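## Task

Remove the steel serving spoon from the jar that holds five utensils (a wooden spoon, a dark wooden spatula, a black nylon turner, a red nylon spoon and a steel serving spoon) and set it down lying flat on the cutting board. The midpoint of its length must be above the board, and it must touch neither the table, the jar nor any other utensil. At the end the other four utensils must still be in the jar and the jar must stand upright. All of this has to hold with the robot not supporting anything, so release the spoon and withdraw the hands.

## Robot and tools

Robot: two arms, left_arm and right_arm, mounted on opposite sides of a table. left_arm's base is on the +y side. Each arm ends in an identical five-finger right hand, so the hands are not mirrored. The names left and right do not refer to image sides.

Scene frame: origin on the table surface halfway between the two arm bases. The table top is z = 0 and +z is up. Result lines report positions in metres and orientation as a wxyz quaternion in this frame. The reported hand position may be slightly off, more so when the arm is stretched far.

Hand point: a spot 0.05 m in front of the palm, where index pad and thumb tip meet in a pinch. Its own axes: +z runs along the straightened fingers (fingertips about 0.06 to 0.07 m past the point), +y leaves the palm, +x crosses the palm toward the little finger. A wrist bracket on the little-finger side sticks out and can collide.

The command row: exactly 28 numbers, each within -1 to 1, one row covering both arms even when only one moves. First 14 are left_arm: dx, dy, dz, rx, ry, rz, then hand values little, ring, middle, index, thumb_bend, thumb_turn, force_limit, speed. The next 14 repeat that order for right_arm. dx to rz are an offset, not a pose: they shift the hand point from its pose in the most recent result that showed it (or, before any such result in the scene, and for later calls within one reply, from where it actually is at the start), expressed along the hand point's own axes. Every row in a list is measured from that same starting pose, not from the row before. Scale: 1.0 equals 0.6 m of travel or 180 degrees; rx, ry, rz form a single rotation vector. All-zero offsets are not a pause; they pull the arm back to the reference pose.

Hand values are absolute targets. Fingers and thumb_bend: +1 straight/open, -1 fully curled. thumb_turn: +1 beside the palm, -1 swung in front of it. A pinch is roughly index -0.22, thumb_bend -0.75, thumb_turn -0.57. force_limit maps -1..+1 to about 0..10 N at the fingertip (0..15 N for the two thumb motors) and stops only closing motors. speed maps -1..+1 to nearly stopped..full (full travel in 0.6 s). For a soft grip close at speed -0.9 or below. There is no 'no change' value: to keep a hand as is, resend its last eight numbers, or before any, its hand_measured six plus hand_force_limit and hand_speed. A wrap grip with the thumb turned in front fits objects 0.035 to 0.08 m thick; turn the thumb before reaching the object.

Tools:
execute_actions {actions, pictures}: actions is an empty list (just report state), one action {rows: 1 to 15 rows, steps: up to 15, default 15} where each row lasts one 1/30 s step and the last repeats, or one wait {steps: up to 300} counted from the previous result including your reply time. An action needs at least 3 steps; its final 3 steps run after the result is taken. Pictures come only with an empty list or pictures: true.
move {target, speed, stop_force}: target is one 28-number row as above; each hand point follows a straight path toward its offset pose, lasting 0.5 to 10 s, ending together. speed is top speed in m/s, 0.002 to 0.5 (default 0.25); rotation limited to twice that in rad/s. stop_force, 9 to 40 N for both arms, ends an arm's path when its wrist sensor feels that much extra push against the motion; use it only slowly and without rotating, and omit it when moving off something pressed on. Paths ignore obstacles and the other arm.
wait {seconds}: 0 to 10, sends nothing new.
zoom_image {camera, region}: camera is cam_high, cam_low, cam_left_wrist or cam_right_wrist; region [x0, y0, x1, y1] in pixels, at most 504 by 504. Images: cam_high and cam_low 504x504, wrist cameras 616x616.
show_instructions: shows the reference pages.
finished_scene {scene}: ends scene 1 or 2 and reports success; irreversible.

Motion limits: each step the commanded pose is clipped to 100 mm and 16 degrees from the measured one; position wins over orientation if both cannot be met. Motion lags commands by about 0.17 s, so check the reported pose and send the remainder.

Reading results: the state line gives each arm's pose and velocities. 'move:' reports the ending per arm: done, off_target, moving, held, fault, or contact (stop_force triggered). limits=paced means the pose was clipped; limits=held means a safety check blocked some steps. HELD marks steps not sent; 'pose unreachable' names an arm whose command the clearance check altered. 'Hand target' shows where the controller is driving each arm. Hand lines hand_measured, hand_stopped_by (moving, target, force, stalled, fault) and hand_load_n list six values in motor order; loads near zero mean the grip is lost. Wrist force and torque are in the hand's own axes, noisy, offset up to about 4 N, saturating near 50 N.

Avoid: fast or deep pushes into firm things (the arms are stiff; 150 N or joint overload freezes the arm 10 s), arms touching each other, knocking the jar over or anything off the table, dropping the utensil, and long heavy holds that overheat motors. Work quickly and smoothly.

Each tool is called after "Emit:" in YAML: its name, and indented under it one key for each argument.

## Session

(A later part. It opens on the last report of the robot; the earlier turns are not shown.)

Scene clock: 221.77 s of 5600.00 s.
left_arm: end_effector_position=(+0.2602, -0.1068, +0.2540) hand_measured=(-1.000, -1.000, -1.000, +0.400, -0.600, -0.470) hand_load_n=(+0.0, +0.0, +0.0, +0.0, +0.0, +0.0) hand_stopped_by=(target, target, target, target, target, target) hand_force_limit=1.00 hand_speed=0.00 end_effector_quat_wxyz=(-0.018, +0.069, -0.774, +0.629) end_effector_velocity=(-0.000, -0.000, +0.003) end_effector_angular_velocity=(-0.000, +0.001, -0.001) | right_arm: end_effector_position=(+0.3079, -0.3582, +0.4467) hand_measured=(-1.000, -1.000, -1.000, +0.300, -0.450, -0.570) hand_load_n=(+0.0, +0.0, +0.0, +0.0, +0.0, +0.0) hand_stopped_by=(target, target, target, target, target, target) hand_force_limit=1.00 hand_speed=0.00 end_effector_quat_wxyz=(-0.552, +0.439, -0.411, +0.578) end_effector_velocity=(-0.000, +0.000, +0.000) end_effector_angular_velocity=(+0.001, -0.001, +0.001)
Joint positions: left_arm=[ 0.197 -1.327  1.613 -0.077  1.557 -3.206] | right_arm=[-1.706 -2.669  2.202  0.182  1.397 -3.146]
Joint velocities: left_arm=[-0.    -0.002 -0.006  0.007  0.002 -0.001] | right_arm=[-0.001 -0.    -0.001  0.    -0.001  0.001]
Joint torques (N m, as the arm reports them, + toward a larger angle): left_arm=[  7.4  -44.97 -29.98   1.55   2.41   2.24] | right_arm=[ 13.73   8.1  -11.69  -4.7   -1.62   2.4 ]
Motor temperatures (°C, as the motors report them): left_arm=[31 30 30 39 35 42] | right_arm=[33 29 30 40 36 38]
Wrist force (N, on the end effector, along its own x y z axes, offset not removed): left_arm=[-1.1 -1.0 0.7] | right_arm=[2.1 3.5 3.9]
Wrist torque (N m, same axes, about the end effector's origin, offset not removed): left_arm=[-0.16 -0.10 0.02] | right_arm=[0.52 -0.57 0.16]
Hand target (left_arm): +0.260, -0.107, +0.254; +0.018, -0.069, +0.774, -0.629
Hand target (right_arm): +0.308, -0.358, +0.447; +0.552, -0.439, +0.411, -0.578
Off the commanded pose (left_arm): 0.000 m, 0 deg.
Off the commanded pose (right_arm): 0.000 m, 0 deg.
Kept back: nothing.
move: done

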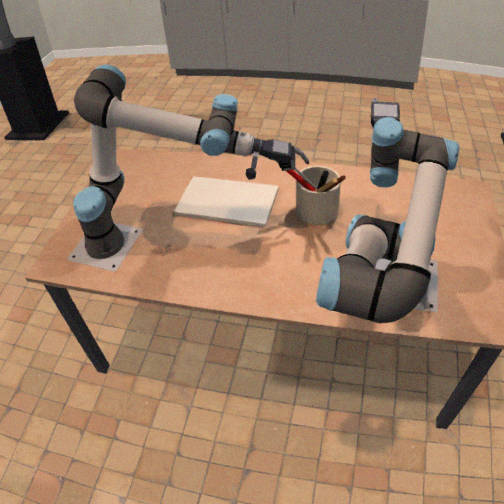

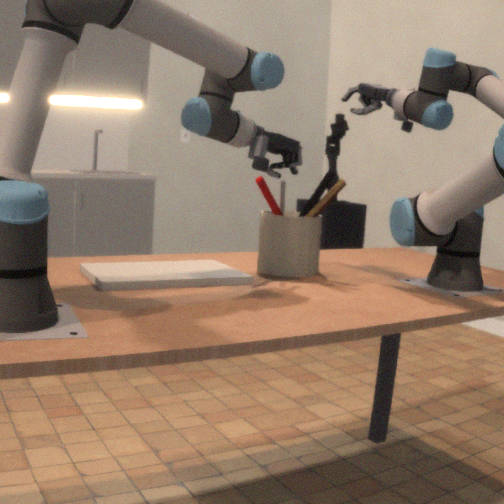

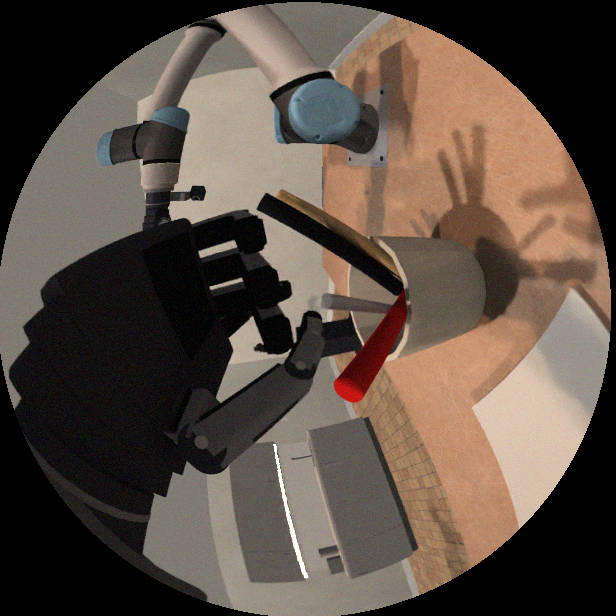

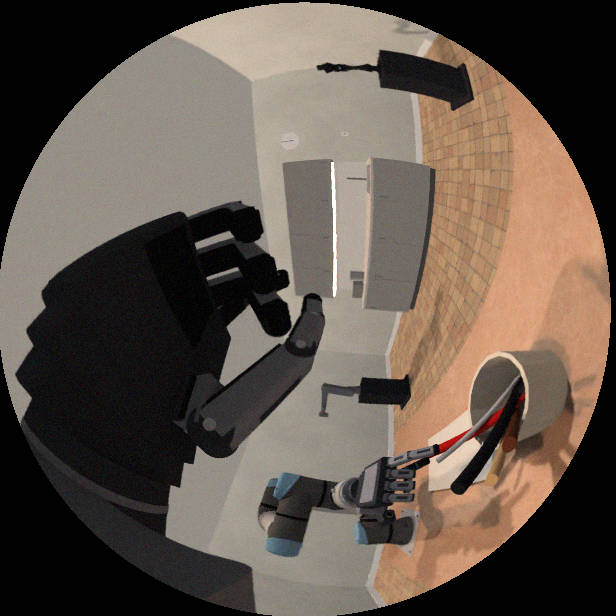

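Emit:
move:
  target: [0,0.002,-0.008,0,0,0,-1,-1,-1,0.4,-0.6,-0.5,1,0, 0,0,0,0,0,0,-1,-1,-1,0.3,-0.45,-0.57,1.0,0]
  speed: 0.015

Emit:
move:
  target: [-0.014,0.055,0.012,0,0,0,-1,-1,-1,0.4,-0.6,-0.5,1,0, 0,0,0,0,0,0,-1,-1,-1,0.3,-0.45,-0.57,1.0,0]
  speed: 0.01
  stop_force: 9

Emit:
zoom_image:
  camera: "cam_low"
  region: [200,120,380,280]

Emit:
execute_actions:
  actions:
    - {"rows":[[0,0,0,0,0,0,-1,-1,-1,-0.5,-0.7,-0.5,1,-0.8, 0,0,0,0,0,0,-1,-1,-1,0.3,-0.45,-0.57,1.0,0]],"steps":15}

Emit:
wait:
  seconds: 3

Scene clock: 222.77 s of 5600.00 s.
left_arm: end_effector_position=(+0.2596, -0.1022, +0.2539) hand_measured=(-1.000, -1.000, -1.000, +0.400, -0.600, -0.500) hand_load_n=(+0.0, +0.0, +0.0, +0.0, +0.0, +0.0) hand_stopped_by=(target, target, target, target, target, target) hand_force_limit=1.00 hand_speed=0.00 end_effector_quat_wxyz=(-0.018, +0.069, -0.774, +0.629) end_effector_velocity=(-0.001, +0.003, -0.000) end_effector_angular_velocity=(+0.001, -0.000, -0.001) | right_arm: end_effector_position=(+0.3079, -0.3582, +0.4467) hand_measured=(-1.000, -1.000, -1.000, +0.300, -0.450, -0.570) hand_load_n=(+0.0, +0.0, +0.0, +0.0, +0.0, +0.0) hand_stopped_by=(target, target, target, target, target, target) hand_force_limit=1.00 hand_speed=0.00 end_effector_quat_wxyz=(-0.552, +0.439, -0.411, +0.578) end_effector_velocity=(+0.000, +0.000, -0.000) end_effector_angular_velocity=(+0.000, +0.000, +0.001)
Joint positions: left_arm=[ 0.197 -1.337  1.627 -0.08   1.557 -3.206] | right_arm=[-1.706 -2.669  2.202  0.182  1.397 -3.146]
Joint velocities: left_arm=[-0.001 -0.007  0.009 -0.    -0.     0.   ] | right_arm=[ 0.     0.    -0.    -0.    -0.001  0.   ]
Joint torques (N m, as the arm reports them, + toward a larger angle): left_arm=[ -7.27 -41.24 -14.66  -3.54  -2.19   0.18] | right_arm=[ 13.54   6.95 -11.88  -4.58  -1.64   2.4 ]
Motor temperatures (°C, as the motors report them): left_arm=[31 30 30 39 35 42] | right_arm=[33 29 30 40 36 38]
Wrist force (N, on the end effector, along its own x y z axes, offset not removed): left_arm=[0.9 -0.2 1.7] | right_arm=[2.0 2.7 1.2]
Wrist torque (N m, same axes, about the end effector's origin, offset not removed): left_arm=[-0.08 -0.43 0.18] | right_arm=[0.43 -0.46 0.12]
Hand target (left_arm): +0.260, -0.102, +0.254; +0.018, -0.069, +0.774, -0.629
Hand target (right_arm): +0.308, -0.358, +0.447; +0.552, -0.439, +0.411, -0.578
Off the commanded pose (left_arm): 0.000 m, 0 deg.
Off the commanded pose (right_arm): 0.000 m, 0 deg.
Kept back: nothing.
move: done

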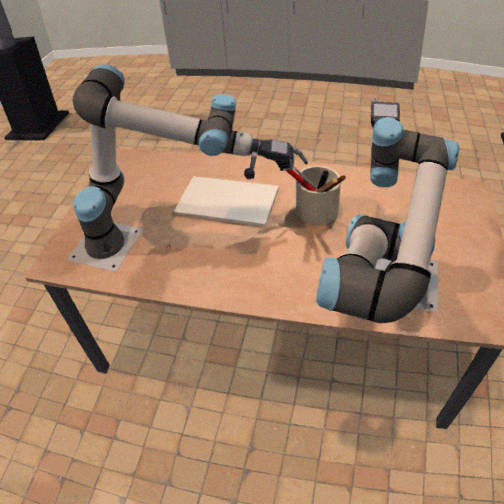

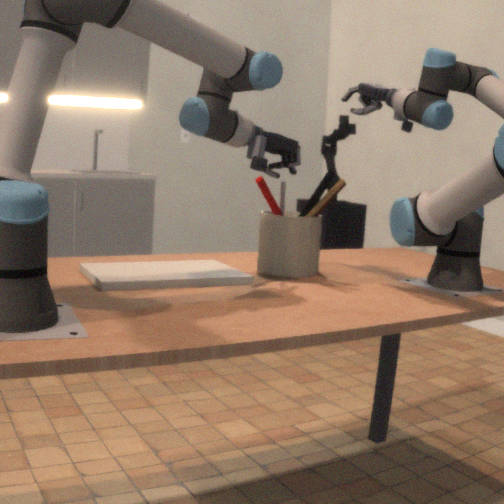

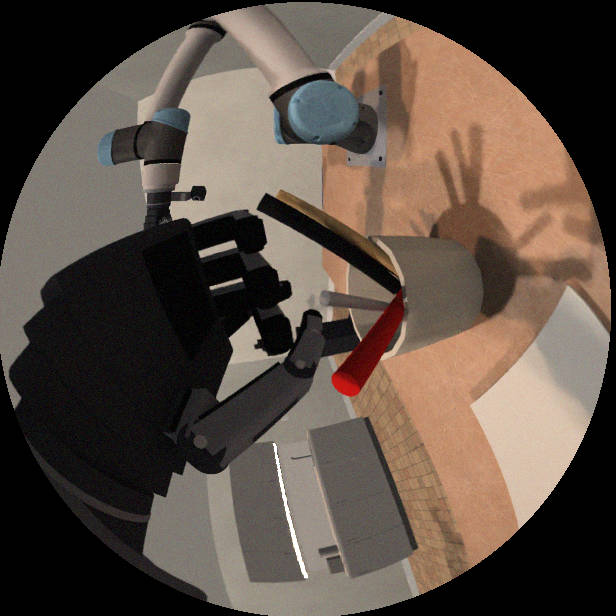

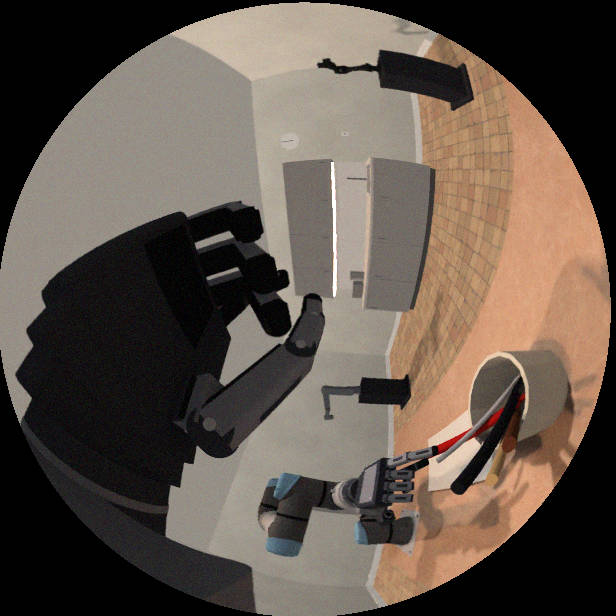

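Scene clock: 226.47 s of 5600.00 s.
left_arm: end_effector_position=(+0.2658, -0.1016, +0.2201) hand_measured=(-1.000, -1.000, -1.000, +0.400, -0.600, -0.500) hand_load_n=(+0.0, +0.0, +0.0, +0.0, +0.0, +0.0) hand_stopped_by=(target, target, target, target, target, target) hand_force_limit=1.00 hand_speed=0.00 end_effector_quat_wxyz=(-0.018, +0.069, -0.774, +0.629) end_effector_velocity=(+0.001, -0.000, -0.002) end_effector_angular_velocity=(-0.002, -0.001, -0.001) | right_arm: end_effector_position=(+0.3079, -0.3582, +0.4467) hand_measured=(-1.000, -1.000, -1.000, +0.300, -0.450, -0.570) hand_load_n=(+0.0, +0.0, +0.0, +0.0, +0.0, +0.0) hand_stopped_by=(target, target, target, target, target, target) hand_force_limit=1.00 hand_speed=0.00 end_effector_quat_wxyz=(-0.552, +0.439, -0.411, +0.578) end_effector_velocity=(+0.000, -0.000, -0.000) end_effector_angular_velocity=(-0.000, +0.000, -0.000)
Joint positions: left_arm=[ 0.211 -1.307  1.679 -0.163  1.57  -3.203] | right_arm=[-1.706 -2.669  2.202  0.182  1.397 -3.146]
Joint velocities: left_arm=[ 0.001  0.002  0.004 -0.008  0.002  0.001] | right_arm=[-0.  0.  0.  0. -0. -0.]
Joint torques (N m, as the arm reports them, + toward a larger angle): left_arm=[  7.64 -22.18 -16.32  -3.52   2.44   2.33] | right_arm=[ 13.72   6.76 -11.81  -4.62  -1.64   2.45]
Motor temperatures (°C, as the motors report them): left_arm=[31 30 30 39 35 42] | right_arm=[33 29 30 40 36 38]
Wrist force (N, on the end effector, along its own x y z axes, offset not removed): left_arm=[0.7 0.4 0.1] | right_arm=[1.1 0.1 1.8]
Wrist torque (N m, same axes, about the end effector's origin, offset not removed): left_arm=[0.12 -0.35 0.14] | right_arm=[0.02 -0.38 -0.01]
Hand target (left_arm): +0.266, -0.102, +0.220; +0.018, -0.069, +0.774, -0.629
Hand target (right_arm): +0.308, -0.358, +0.447; +0.552, -0.439, +0.411, -0.578
Off the commanded pose (left_arm): 0.000 m, 0 deg.
Off the commanded pose (right_arm): 0.000 m, 0 deg.
Kept back: nothing.
move: done

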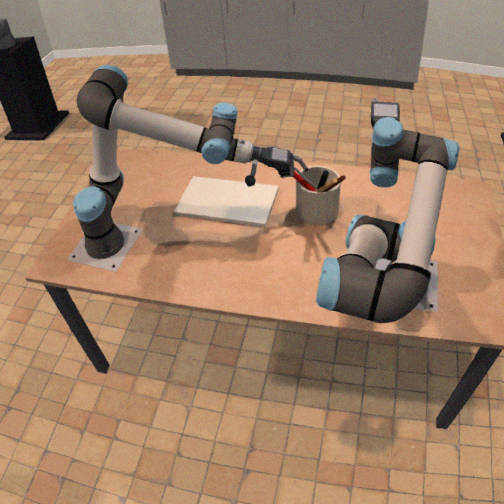

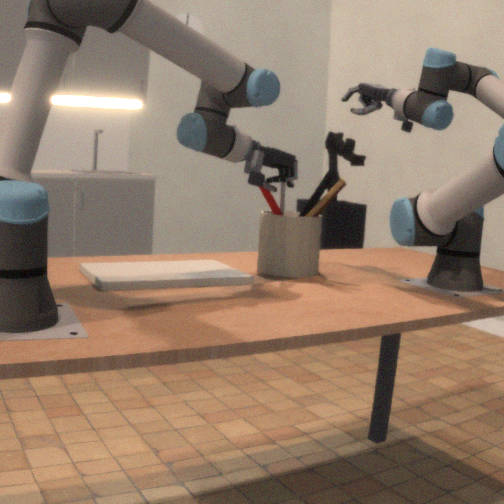

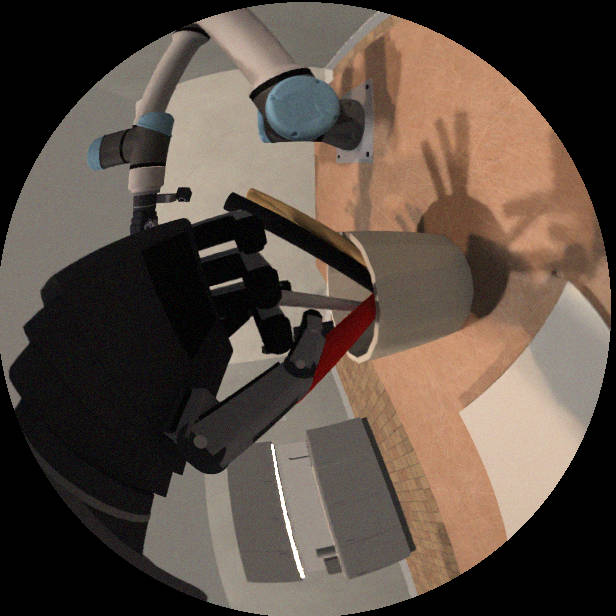

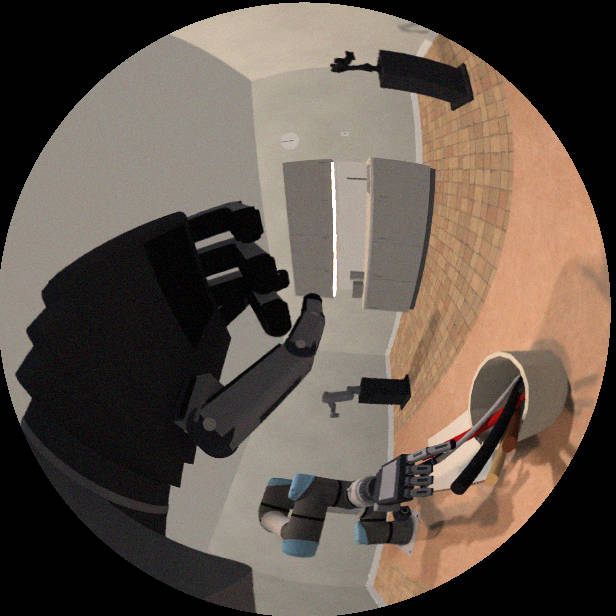

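Region (200, 120, 380, 280) of cam_low's 504x504 image, scaled by 2.800, with more detail than that image has.

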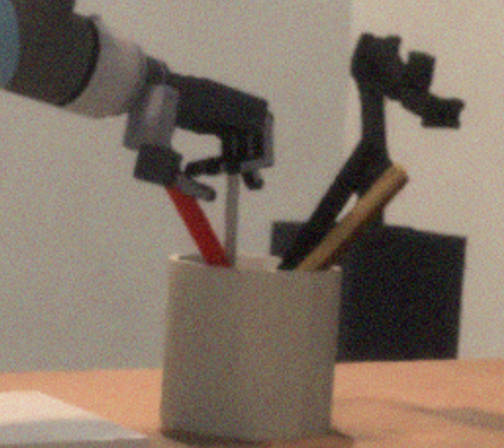

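Scene clock: 226.87 s of 5600.00 s.
left_arm: end_effector_position=(+0.2659, -0.1016, +0.2200) hand_measured=(-1.000, -1.000, -1.000, +0.302, -0.662, -0.500) hand_load_n=(+0.0, +0.0, +0.0, +0.0, +0.0, +0.0) hand_stopped_by=(target, target, target, moving, moving, target) hand_force_limit=1.00 hand_speed=-0.80 end_effector_quat_wxyz=(-0.018, +0.069, -0.774, +0.629) end_effector_velocity=(-0.001, -0.000, +0.000) end_effector_angular_velocity=(-0.001, +0.001, -0.002) | right_arm: end_effector_position=(+0.3079, -0.3582, +0.4467) hand_measured=(-1.000, -1.000, -1.000, +0.300, -0.450, -0.570) hand_load_n=(+0.0, +0.0, +0.0, +0.0, +0.0, +0.0) hand_stopped_by=(target, target, target, target, target, target) hand_force_limit=1.00 hand_speed=0.00 end_effector_quat_wxyz=(-0.552, +0.439, -0.411, +0.578) end_effector_velocity=(-0.000, +0.000, -0.000) end_effector_angular_velocity=(-0.001, -0.000, +0.000)
Joint positions: left_arm=[ 0.211 -1.307  1.679 -0.163  1.57  -3.203] | right_arm=[-1.706 -2.669  2.202  0.182  1.397 -3.146]
Joint velocities: left_arm=[-0.002 -0.     0.    -0.001  0.    -0.001] | right_arm=[ 0.     0.     0.    -0.    -0.    -0.001]
Joint torques (N m, as the arm reports them, + toward a larger angle): left_arm=[ -1.04 -37.46 -28.88   0.57   1.24   2.13] | right_arm=[ 13.14   7.1  -11.69  -4.68  -1.62   2.37]
Motor temperatures (°C, as the motors report them): left_arm=[31 30 30 39 35 42] | right_arm=[33 29 30 40 36 38]
Wrist force (N, on the end effector, along its own x y z axes, offset not removed): left_arm=[-0.7 -1.6 1.6] | right_arm=[1.3 0.5 0.2]
Wrist torque (N m, same axes, about the end effector's origin, offset not removed): left_arm=[-0.23 -0.19 -0.04] | right_arm=[0.22 -0.40 0.15]
Steps of this call (steps 1 to 12: the first 12 steps of this action). Readings (end_effector_position | what the end effector reports):
1: left_arm (+0.2658, -0.1016, +0.2200) | right_arm (+0.3079, -0.3582, +0.4467) | left_arm hand_measured=(-1.000, -1.000, -1.000, +0.400, -0.600, -0.500) hand_load_n=(+0.0, +0.0, +0.0, +0.0, +0.0, +0.0) hand_stopped_by=(target, target, target, moving, moving, target) hand_force_limit=1.00 hand_speed=-0.80 | right_arm hand_measured=(-1.000, -1.000, -1.000, +0.300, -0.450, -0.570) hand_load_n=(+0.0, +0.0, +0.0, +0.0, +0.0, +0.0) hand_stopped_by=(target, target, target, target, target, target) hand_force_limit=1.00 hand_speed=0.00
2: left_arm (+0.2658, -0.1016, +0.2199) | right_arm (+0.3079, -0.3582, +0.4467) | left_arm hand_measured=(-1.000, -1.000, -1.000, +0.400, -0.600, -0.500) hand_load_n=(+0.0, +0.0, +0.0, +0.0, +0.0, +0.0) hand_stopped_by=(target, target, target, moving, moving, target) hand_force_limit=1.00 hand_speed=-0.80 | right_arm hand_measured=(-1.000, -1.000, -1.000, +0.300, -0.450, -0.570) hand_load_n=(+0.0, +0.0, +0.0, +0.0, +0.0, +0.0) hand_stopped_by=(target, target, target, target, target, target) hand_force_limit=1.00 hand_speed=0.00
4: left_arm (+0.2658, -0.1016, +0.2199) | right_arm (+0.3079, -0.3582, +0.4467) | left_arm hand_measured=(-1.000, -1.000, -1.000, +0.390, -0.606, -0.500) hand_load_n=(+0.0, +0.0, +0.0, +0.0, +0.0, +0.0) hand_stopped_by=(target, target, target, moving, moving, target) hand_force_limit=1.00 hand_speed=-0.80 | right_arm hand_measured=(-1.000, -1.000, -1.000, +0.300, -0.450, -0.570) hand_load_n=(+0.0, +0.0, +0.0, +0.0, +0.0, +0.0) hand_stopped_by=(target, target, target, target, target, target) hand_force_limit=1.00 hand_speed=0.00
8: left_arm (+0.2659, -0.1016, +0.2199) | right_arm (+0.3079, -0.3582, +0.4467) | left_arm hand_measured=(-1.000, -1.000, -1.000, +0.346, -0.634, -0.500) hand_load_n=(+0.0, +0.0, +0.0, +0.0, +0.0, +0.0) hand_stopped_by=(target, target, target, moving, moving, target) hand_force_limit=1.00 hand_speed=-0.80 | right_arm hand_measured=(-1.000, -1.000, -1.000, +0.300, -0.450, -0.570) hand_load_n=(+0.0, +0.0, +0.0, +0.0, +0.0, +0.0) hand_stopped_by=(target, target, target, target, target, target) hand_force_limit=1.00 hand_speed=0.00
12: the state above

Scene clock: 229.97 s of 5600.00 s.
left_arm: end_effector_position=(+0.2658, -0.1016, +0.2201) hand_measured=(-1.000, -1.000, -1.000, -0.004, -0.698, -0.500) hand_load_n=(+0.0, +0.0, +0.0, +10.5, +3.0, +0.0) hand_stopped_by=(target, target, target, force, target, target) hand_force_limit=1.00 hand_speed=-0.80 end_effector_quat_wxyz=(-0.018, +0.069, -0.774, +0.629) end_effector_velocity=(-0.001, -0.000, +0.000) end_effector_angular_velocity=(-0.001, +0.001, -0.001) | right_arm: end_effector_position=(+0.3079, -0.3582, +0.4467) hand_measured=(-1.000, -1.000, -1.000, +0.300, -0.450, -0.570) hand_load_n=(+0.0, +0.0, +0.0, +0.0, +0.0, +0.0) hand_stopped_by=(target, target, target, target, target, target) hand_force_limit=1.00 hand_speed=0.00 end_effector_quat_wxyz=(-0.552, +0.439, -0.411, +0.578) end_effector_velocity=(+0.000, -0.000, -0.000) end_effector_angular_velocity=(+0.001, +0.000, -0.001)
Joint positions: left_arm=[ 0.211 -1.307  1.679 -0.163  1.57  -3.203] | right_arm=[-1.706 -2.669  2.202  0.182  1.397 -3.146]
Joint velocities: left_arm=[-0.001 -0.001 -0.     0.     0.001 -0.001] | right_arm=[-0.001 -0.     0.    -0.    -0.001  0.001]
Joint torques (N m, as the arm reports them, + toward a larger angle): left_arm=[ -0.59 -19.08 -19.47   2.98   0.02  -0.8 ] | right_arm=[ 13.93   7.47 -11.13  -4.61  -1.38   2.34]
Motor temperatures (°C, as the motors report them): left_arm=[31 30 30 39 35 42] | right_arm=[33 29 30 40 36 38]
Wrist force (N, on the end effector, along its own x y z axes, offset not removed): left_arm=[-1.0 -7.8 6.2] | right_arm=[0.6 2.5 0.5]
Wrist torque (N m, same axes, about the end effector's origin, offset not removed): left_arm=[0.00 -0.17 0.04] | right_arm=[0.56 -0.28 0.05]
Hand target (left_arm): +0.266, -0.102, +0.220; +0.018, -0.069, +0.774, -0.629
Hand target (right_arm): +0.308, -0.358, +0.447; +0.552, -0.439, +0.411, -0.578
Off the commanded pose (left_arm): 0.000 m, 0 deg.
Off the commanded pose (right_arm): 0.000 m, 0 deg.
Kept back: nothing.
Steps of this call (steps 1 to 3: the last 3 steps of your previous action; steps 4 to 93: nothing new was sent). Readings (end_effector_position | what the end effector reports):
1: left_arm (+0.2659, -0.1016, +0.2200) | right_arm (+0.3079, -0.3582, +0.4467) | left_arm hand_measured=(-1.000, -1.000, -1.000, +0.290, -0.670, -0.500) hand_load_n=(+0.0, +0.0, +0.0, +0.0, +0.0, +0.0) hand_stopped_by=(target, target, target, moving, moving, target) hand_force_limit=1.00 hand_speed=-0.80 | right_arm hand_measured=(-1.000, -1.000, -1.000, +0.300, -0.450, -0.570) hand_load_n=(+0.0, +0.0, +0.0, +0.0, +0.0, +0.0) hand_stopped_by=(target, target, target, target, target, target) hand_force_limit=1.00 hand_speed=0.00
2: left_arm (+0.2659, -0.1017, +0.2200) | right_arm (+0.3079, -0.3582, +0.4467) | left_arm hand_measured=(-1.000, -1.000, -1.000, +0.278, -0.676, -0.500) hand_load_n=(+0.0, +0.0, +0.0, +0.0, +0.0, +0.0) hand_stopped_by=(target, target, target, moving, moving, target) hand_force_limit=1.00 hand_speed=-0.80 | right_arm hand_measured=(-1.000, -1.000, -1.000, +0.300, -0.450, -0.570) hand_load_n=(+0.0, +0.0, +0.0, +0.0, +0.0, +0.0) hand_stopped_by=(target, target, target, target, target, target) hand_force_limit=1.00 hand_speed=0.00
4: left_arm (+0.2659, -0.1016, +0.2200) | right_arm (+0.3079, -0.3582, +0.4467) | left_arm hand_measured=(-1.000, -1.000, -1.000, +0.256, -0.690, -0.500) hand_load_n=(+0.0, +0.0, +0.0, +0.0, +0.0, +0.0) hand_stopped_by=(target, target, target, moving, moving, target) hand_force_limit=1.00 hand_speed=-0.80 | right_arm hand_measured=(-1.000, -1.000, -1.000, +0.300, -0.450, -0.570) hand_load_n=(+0.0, +0.0, +0.0, +0.0, +0.0, +0.0) hand_stopped_by=(target, target, target, target, target, target) hand_force_limit=1.00 hand_speed=0.00
8: left_arm (+0.2659, -0.1016, +0.2200) | right_arm (+0.3079, -0.3582, +0.4467) | left_arm hand_measured=(-1.000, -1.000, -1.000, +0.212, -0.700, -0.500) hand_load_n=(+0.0, +0.0, +0.0, +0.0, +0.0, +0.0) hand_stopped_by=(target, target, target, moving, moving, target) hand_force_limit=1.00 hand_speed=-0.80 | right_arm hand_measured=(-1.000, -1.000, -1.000, +0.300, -0.450, -0.570) hand_load_n=(+0.0, +0.0, +0.0, +0.0, +0.0, +0.0) hand_stopped_by=(target, target, target, target, target, target) hand_force_limit=1.00 hand_speed=0.00
93: the state above

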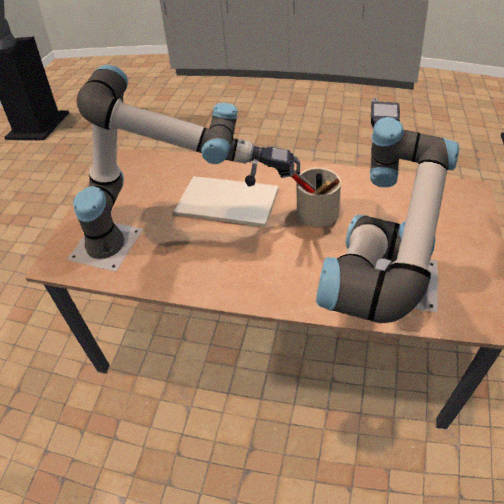

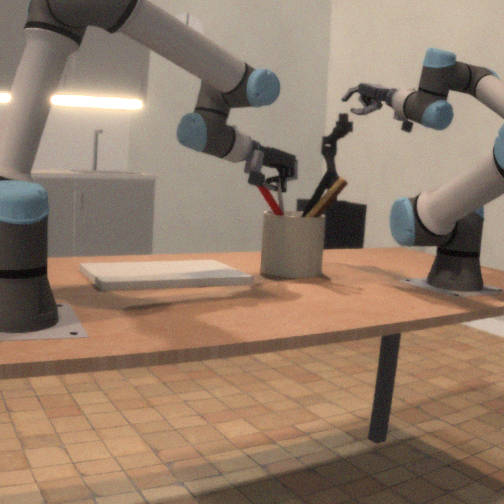

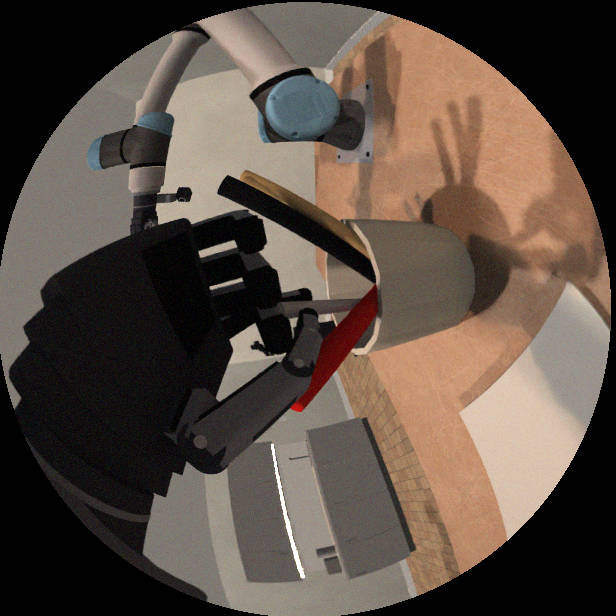

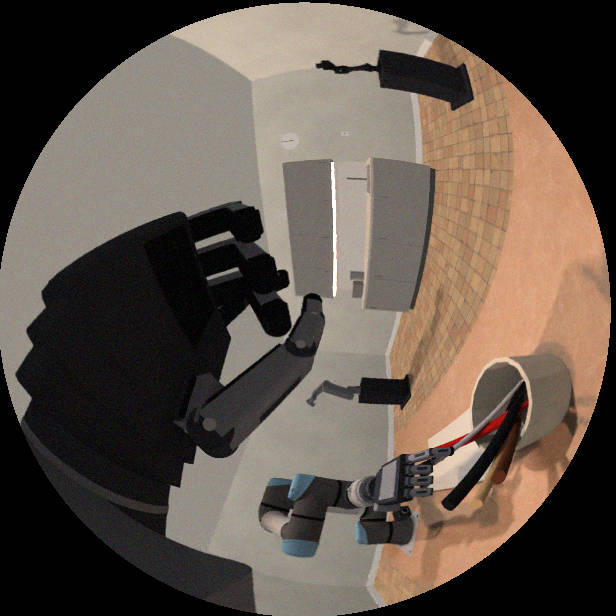

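Emit:
execute_actions:
  actions:
    - {"rows":[[0,0,0,0,0,0,-1,-1,-1,-0.5,-0.85,-0.5,1,-0.8, 0,0,0,0,0,0,-1,-1,-1,0.3,-0.45,-0.57,1.0,0]],"steps":15}

Emit:
wait:
  seconds: 1.5

Emit:
move:
  target: [0,-0.049,-0.0105,0,0,0,-1,-1,-1,-0.5,-0.85,-0.5,1,-0.8, 0,0,0,0,0,0,-1,-1,-1,0.3,-0.45,-0.57,1.0,0]
  speed: 0.012

Emit:
zoom_image:
  camera: "cam_low"
  region: [200,120,380,280]

Scene clock: 230.57 s of 5600.00 s.
left_arm: end_effector_position=(+0.2658, -0.1016, +0.2201) hand_measured=(-1.000, -1.000, -1.000, -0.004, -0.752, -0.500) hand_load_n=(+0.0, +0.0, +0.0, +13.0, +10.0, +1.0) hand_stopped_by=(target, target, target, force, moving, target) hand_force_limit=1.00 hand_speed=-0.80 end_effector_quat_wxyz=(-0.018, +0.069, -0.774, +0.629) end_effector_velocity=(+0.000, +0.000, -0.000) end_effector_angular_velocity=(+0.001, -0.001, -0.000) | right_arm: end_effector_position=(+0.3079, -0.3582, +0.4467) hand_measured=(-1.000, -1.000, -1.000, +0.300, -0.450, -0.570) hand_load_n=(+0.0, +0.0, +0.0, +0.0, +0.0, +0.0) hand_stopped_by=(target, target, target, target, target, target) hand_force_limit=1.00 hand_speed=0.00 end_effector_quat_wxyz=(-0.552, +0.439, -0.411, +0.578) end_effector_velocity=(-0.000, +0.001, +0.000) end_effector_angular_velocity=(-0.000, -0.000, +0.002)
Joint positions: left_arm=[ 0.211 -1.307  1.679 -0.163  1.57  -3.203] | right_arm=[-1.706 -2.669  2.202  0.182  1.397 -3.146]
Joint velocities: left_arm=[ 0.     0.001 -0.     0.001  0.     0.001] | right_arm=[ 0.001  0.    -0.    -0.    -0.001  0.   ]
Joint torques (N m, as the arm reports them, + toward a larger angle): left_arm=[  0.32 -20.5  -20.65   3.19   0.38  -1.05] | right_arm=[ 14.15   7.59 -12.1   -4.8   -1.66   2.55]
Motor temperatures (°C, as the motors report them): left_arm=[31 30 30 39 35 42] | right_arm=[33 29 30 40 36 38]
Wrist force (N, on the end effector, along its own x y z axes, offset not removed): left_arm=[-0.7 -5.6 7.9] | right_arm=[2.4 0.8 1.5]
Wrist torque (N m, same axes, about the end effector's origin, offset not removed): left_arm=[0.18 -0.26 0.17] | right_arm=[0.23 -0.54 0.21]
Steps of this call (steps 1 to 6: nothing new was sent; steps 7 to 18: the first 12 steps of this action). Readings (end_effector_position | what the end effector reports):
7: left_arm (+0.2658, -0.1016, +0.2201) | right_arm (+0.3079, -0.3582, +0.4467) | left_arm hand_measured=(-1.000, -1.000, -1.000, -0.004, -0.698, -0.500) hand_load_n=(+0.0, +0.0, +0.0, +10.5, +3.0, +0.0) hand_stopped_by=(target, target, target, force, moving, target) hand_force_limit=1.00 hand_speed=-0.80 | right_arm hand_measured=(-1.000, -1.000, -1.000, +0.300, -0.450, -0.570) hand_load_n=(+0.0, +0.0, +0.0, +0.0, +0.0, +0.0) hand_stopped_by=(target, target, target, target, target, target) hand_force_limit=1.00 hand_speed=0.00
8: left_arm (+0.2658, -0.1016, +0.2201) | right_arm (+0.3079, -0.3582, +0.4467) | left_arm hand_measured=(-1.000, -1.000, -1.000, -0.004, -0.698, -0.500) hand_load_n=(+0.0, +0.0, +0.0, +10.5, +3.0, +0.0) hand_stopped_by=(target, target, target, force, moving, target) hand_force_limit=1.00 hand_speed=-0.80 | right_arm hand_measured=(-1.000, -1.000, -1.000, +0.300, -0.450, -0.570) hand_load_n=(+0.0, +0.0, +0.0, +0.0, +0.0, +0.0) hand_stopped_by=(target, target, target, target, target, target) hand_force_limit=1.00 hand_speed=0.00
10: left_arm (+0.2658, -0.1016, +0.2201) | right_arm (+0.3079, -0.3582, +0.4467) | left_arm hand_measured=(-1.000, -1.000, -1.000, -0.004, -0.702, -0.500) hand_load_n=(+0.0, +0.0, +0.0, +10.5, +3.5, +0.0) hand_stopped_by=(target, target, target, force, moving, target) hand_force_limit=1.00 hand_speed=-0.80 | right_arm hand_measured=(-1.000, -1.000, -1.000, +0.300, -0.450, -0.570) hand_load_n=(+0.0, +0.0, +0.0, +0.0, +0.0, +0.0) hand_stopped_by=(target, target, target, target, target, target) hand_force_limit=1.00 hand_speed=0.00
14: left_arm (+0.2658, -0.1016, +0.2201) | right_arm (+0.3079, -0.3582, +0.4467) | left_arm hand_measured=(-1.000, -1.000, -1.000, -0.004, -0.728, -0.500) hand_load_n=(+0.0, +0.0, +0.0, +11.5, +7.0, +0.5) hand_stopped_by=(target, target, target, force, moving, target) hand_force_limit=1.00 hand_speed=-0.80 | right_arm hand_measured=(-1.000, -1.000, -1.000, +0.300, -0.450, -0.570) hand_load_n=(+0.0, +0.0, +0.0, +0.0, +0.0, +0.0) hand_stopped_by=(target, target, target, target, target, target) hand_force_limit=1.00 hand_speed=0.00
18: the state above

Scene clock: 232.17 s of 5600.00 s.
left_arm: end_effector_position=(+0.2658, -0.1016, +0.2201) hand_measured=(-1.000, -1.000, -1.000, -0.004, -0.810, -0.500) hand_load_n=(+0.0, +0.0, +0.0, +17.5, +14.0, +1.5) hand_stopped_by=(target, target, target, force, force, target) hand_force_limit=1.00 hand_speed=-0.80 end_effector_quat_wxyz=(-0.018, +0.069, -0.774, +0.629) end_effector_velocity=(-0.001, -0.000, -0.002) end_effector_angular_velocity=(+0.002, +0.001, -0.001) | right_arm: end_effector_position=(+0.3079, -0.3582, +0.4467) hand_measured=(-1.000, -1.000, -1.000, +0.300, -0.450, -0.570) hand_load_n=(+0.0, +0.0, +0.0, +0.0, +0.0, +0.0) hand_stopped_by=(target, target, target, target, target, target) hand_force_limit=1.00 hand_speed=0.00 end_effector_quat_wxyz=(-0.552, +0.439, -0.411, +0.578) end_effector_velocity=(-0.000, +0.000, +0.000) end_effector_angular_velocity=(-0.000, -0.000, +0.001)
Joint positions: left_arm=[ 0.211 -1.307  1.679 -0.163  1.57  -3.203] | right_arm=[-1.706 -2.669  2.202  0.182  1.397 -3.146]
Joint velocities: left_arm=[-0.001  0.002  0.    -0.     0.001 -0.   ] | right_arm=[ 0.001 -0.     0.     0.     0.    -0.   ]
Joint torques (N m, as the arm reports them, + toward a larger angle): left_arm=[ -0.24 -26.95 -20.38   3.07   0.41  -1.15] | right_arm=[ 13.56   7.64 -11.09  -4.61  -1.58   2.45]
Motor temperatures (°C, as the motors report them): left_arm=[31 30 30 39 35 42] | right_arm=[33 29 30 40 36 38]
Wrist force (N, on the end effector, along its own x y z axes, offset not removed): left_arm=[0.3 -7.3 6.4] | right_arm=[-0.1 1.5 2.1]
Wrist torque (N m, same axes, about the end effector's origin, offset not removed): left_arm=[0.25 -0.32 0.31] | right_arm=[0.24 -0.14 -0.04]
Hand target (left_arm): +0.266, -0.102, +0.220; +0.018, -0.069, +0.774, -0.629
Hand target (right_arm): +0.308, -0.358, +0.447; +0.552, -0.439, +0.411, -0.578
Off the commanded pose (left_arm): 0.000 m, 0 deg.
Off the commanded pose (right_arm): 0.000 m, 0 deg.
Kept back: nothing.
Steps of this call (steps 1 to 3: the last 3 steps of your previous action; steps 4 to 48: nothing new was sent). Readings (end_effector_position | what the end effector reports):
1: left_arm (+0.2658, -0.1016, +0.2201) | right_arm (+0.3079, -0.3582, +0.4467) | left_arm hand_measured=(-1.000, -1.000, -1.000, -0.004, -0.760, -0.500) hand_load_n=(+0.0, +0.0, +0.0, +13.5, +10.0, +1.0) hand_stopped_by=(target, target, target, force, moving, target) hand_force_limit=1.00 hand_speed=-0.80 | right_arm hand_measured=(-1.000, -1.000, -1.000, +0.300, -0.450, -0.570) hand_load_n=(+0.0, +0.0, +0.0, +0.0, +0.0, +0.0) hand_stopped_by=(target, target, target, target, target, target) hand_force_limit=1.00 hand_speed=0.00
2: left_arm (+0.2658, -0.1016, +0.2201) | right_arm (+0.3079, -0.3582, +0.4467) | left_arm hand_measured=(-1.000, -1.000, -1.000, -0.004, -0.766, -0.500) hand_load_n=(+0.0, +0.0, +0.0, +14.0, +11.0, +1.0) hand_stopped_by=(target, target, target, force, moving, target) hand_force_limit=1.00 hand_speed=-0.80 | right_arm hand_measured=(-1.000, -1.000, -1.000, +0.300, -0.450, -0.570) hand_load_n=(+0.0, +0.0, +0.0, +0.0, +0.0, +0.0) hand_stopped_by=(target, target, target, target, target, target) hand_force_limit=1.00 hand_speed=0.00
4: left_arm (+0.2658, -0.1016, +0.2201) | right_arm (+0.3079, -0.3582, +0.4467) | left_arm hand_measured=(-1.000, -1.000, -1.000, -0.004, -0.778, -0.500) hand_load_n=(+0.0, +0.0, +0.0, +15.0, +12.0, +1.0) hand_stopped_by=(target, target, target, force, moving, target) hand_force_limit=1.00 hand_speed=-0.80 | right_arm hand_measured=(-1.000, -1.000, -1.000, +0.300, -0.450, -0.570) hand_load_n=(+0.0, +0.0, +0.0, +0.0, +0.0, +0.0) hand_stopped_by=(target, target, target, target, target, target) hand_force_limit=1.00 hand_speed=0.00
8: left_arm (+0.2658, -0.1016, +0.2201) | right_arm (+0.3079, -0.3582, +0.4467) | left_arm hand_measured=(-1.000, -1.000, -1.000, -0.004, -0.804, -0.500) hand_load_n=(+0.0, +0.0, +0.0, +16.5, +14.5, +1.5) hand_stopped_by=(target, target, target, force, moving, target) hand_force_limit=1.00 hand_speed=-0.80 | right_arm hand_measured=(-1.000, -1.000, -1.000, +0.300, -0.450, -0.570) hand_load_n=(+0.0, +0.0, +0.0, +0.0, +0.0, +0.0) hand_stopped_by=(target, target, target, target, target, target) hand_force_limit=1.00 hand_speed=0.00
48: the state above

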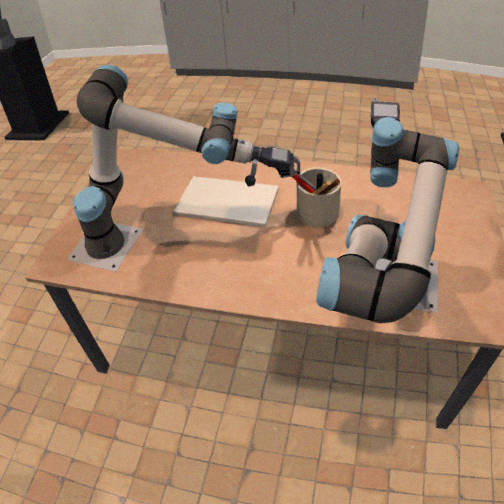

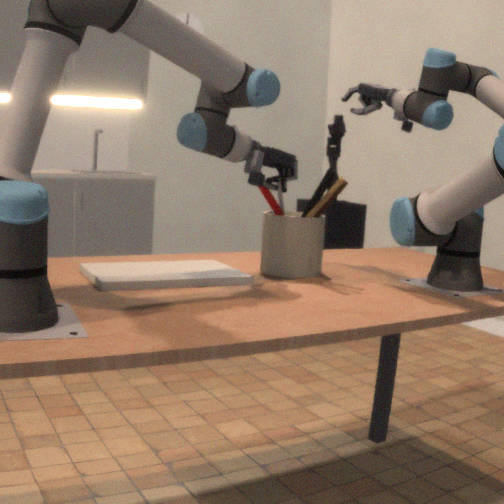

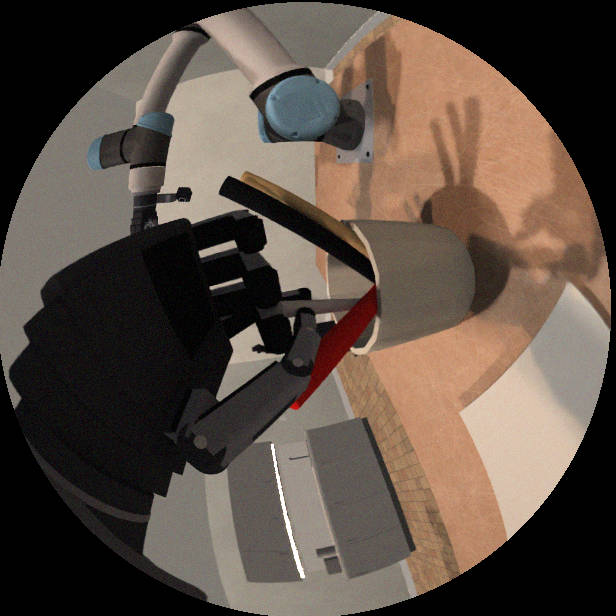

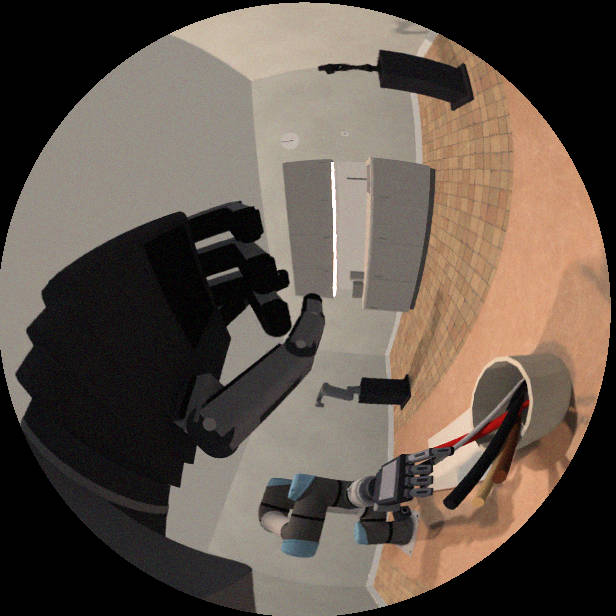

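Scene clock: 234.93 s of 5600.00 s.
left_arm: end_effector_position=(+0.2676, -0.1013, +0.2497) hand_measured=(-1.000, -1.000, -1.000, -0.006, -0.816, -0.500) hand_load_n=(+0.0, +0.0, +0.0, +2.5, +1.5, -0.5) hand_stopped_by=(target, target, target, force, force, target) hand_force_limit=1.00 hand_speed=-0.80 end_effector_quat_wxyz=(-0.018, +0.069, -0.774, +0.629) end_effector_velocity=(+0.001, +0.000, +0.003) end_effector_angular_velocity=(-0.001, -0.000, +0.001) | right_arm: end_effector_position=(+0.3079, -0.3582, +0.4467) hand_measured=(-1.000, -1.000, -1.000, +0.300, -0.450, -0.570) hand_load_n=(+0.0, +0.0, +0.0, +0.0, +0.0, +0.0) hand_stopped_by=(target, target, target, target, target, target) hand_force_limit=1.00 hand_speed=0.00 end_effector_quat_wxyz=(-0.552, +0.439, -0.411, +0.578) end_effector_velocity=(-0.000, +0.001, +0.000) end_effector_angular_velocity=(+0.000, -0.000, +0.002)
Joint positions: left_arm=[ 0.214 -1.329  1.627 -0.089  1.574 -3.202] | right_arm=[-1.706 -2.669  2.202  0.182  1.397 -3.146]
Joint velocities: left_arm=[ 0.001 -0.002 -0.006  0.007  0.     0.   ] | right_arm=[ 0.002 -0.    -0.     0.     0.001  0.   ]
Joint torques (N m, as the arm reports them, + toward a larger angle): left_arm=[  6.8  -46.23 -31.14   1.53   2.54   2.3 ] | right_arm=[ 14.13   8.18 -11.04  -4.59  -1.55   2.36]
Motor temperatures (°C, as the motors report them): left_arm=[31 30 30 39 35 42] | right_arm=[33 29 30 40 36 38]
Wrist force (N, on the end effector, along its own x y z axes, offset not removed): left_arm=[-0.6 -0.5 1.3] | right_arm=[1.1 2.4 2.9]
Wrist torque (N m, same axes, about the end effector's origin, offset not removed): left_arm=[-0.26 -0.21 0.06] | right_arm=[0.39 -0.38 0.13]
Hand target (left_arm): +0.268, -0.101, +0.250; +0.018, -0.069, +0.774, -0.629
Hand target (right_arm): +0.308, -0.358, +0.447; +0.552, -0.439, +0.411, -0.578
Off the commanded pose (left_arm): 0.000 m, 0 deg.
Off the commanded pose (right_arm): 0.000 m, 0 deg.
Kept back: nothing.
move: done

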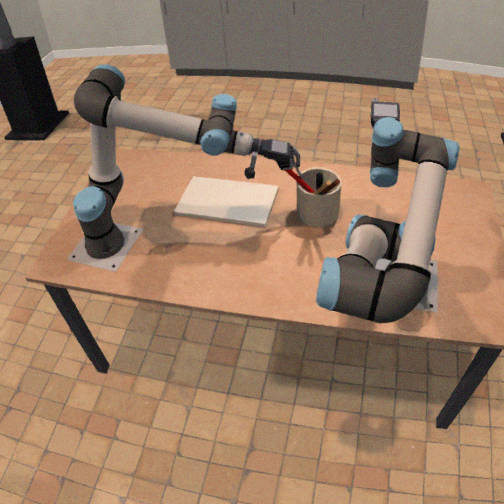

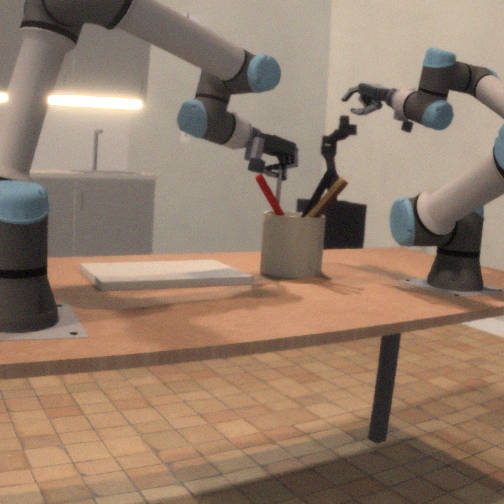

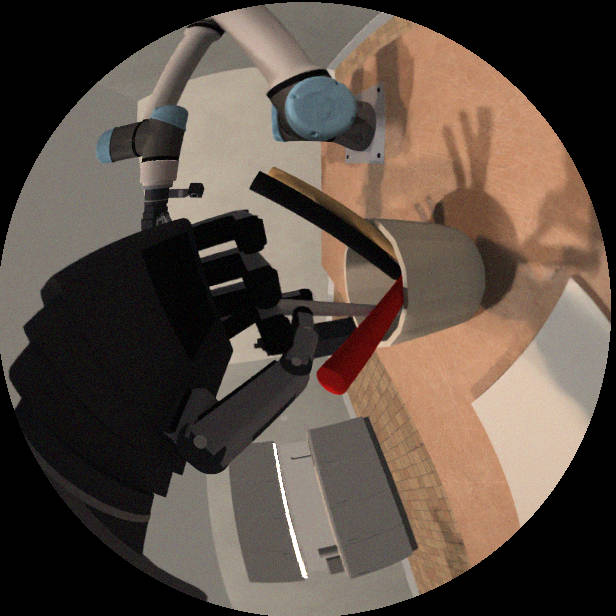

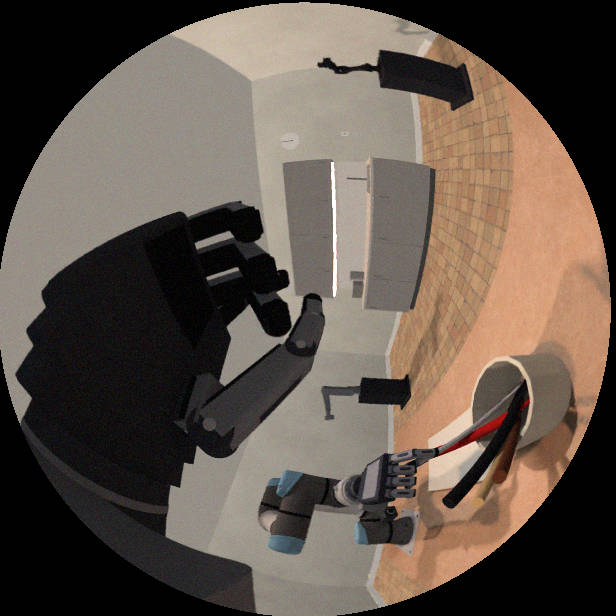

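Region (200, 120, 380, 280) of cam_low's 504x504 image, scaled by 2.800, with more detail than that image has.

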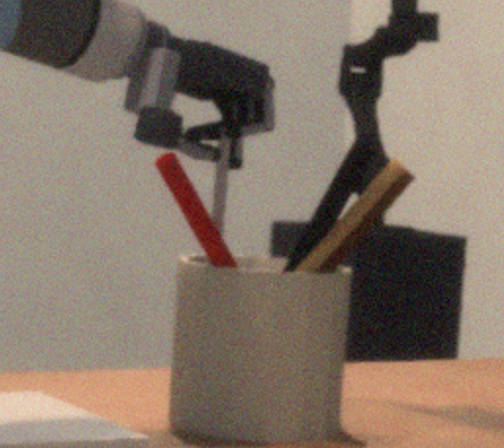

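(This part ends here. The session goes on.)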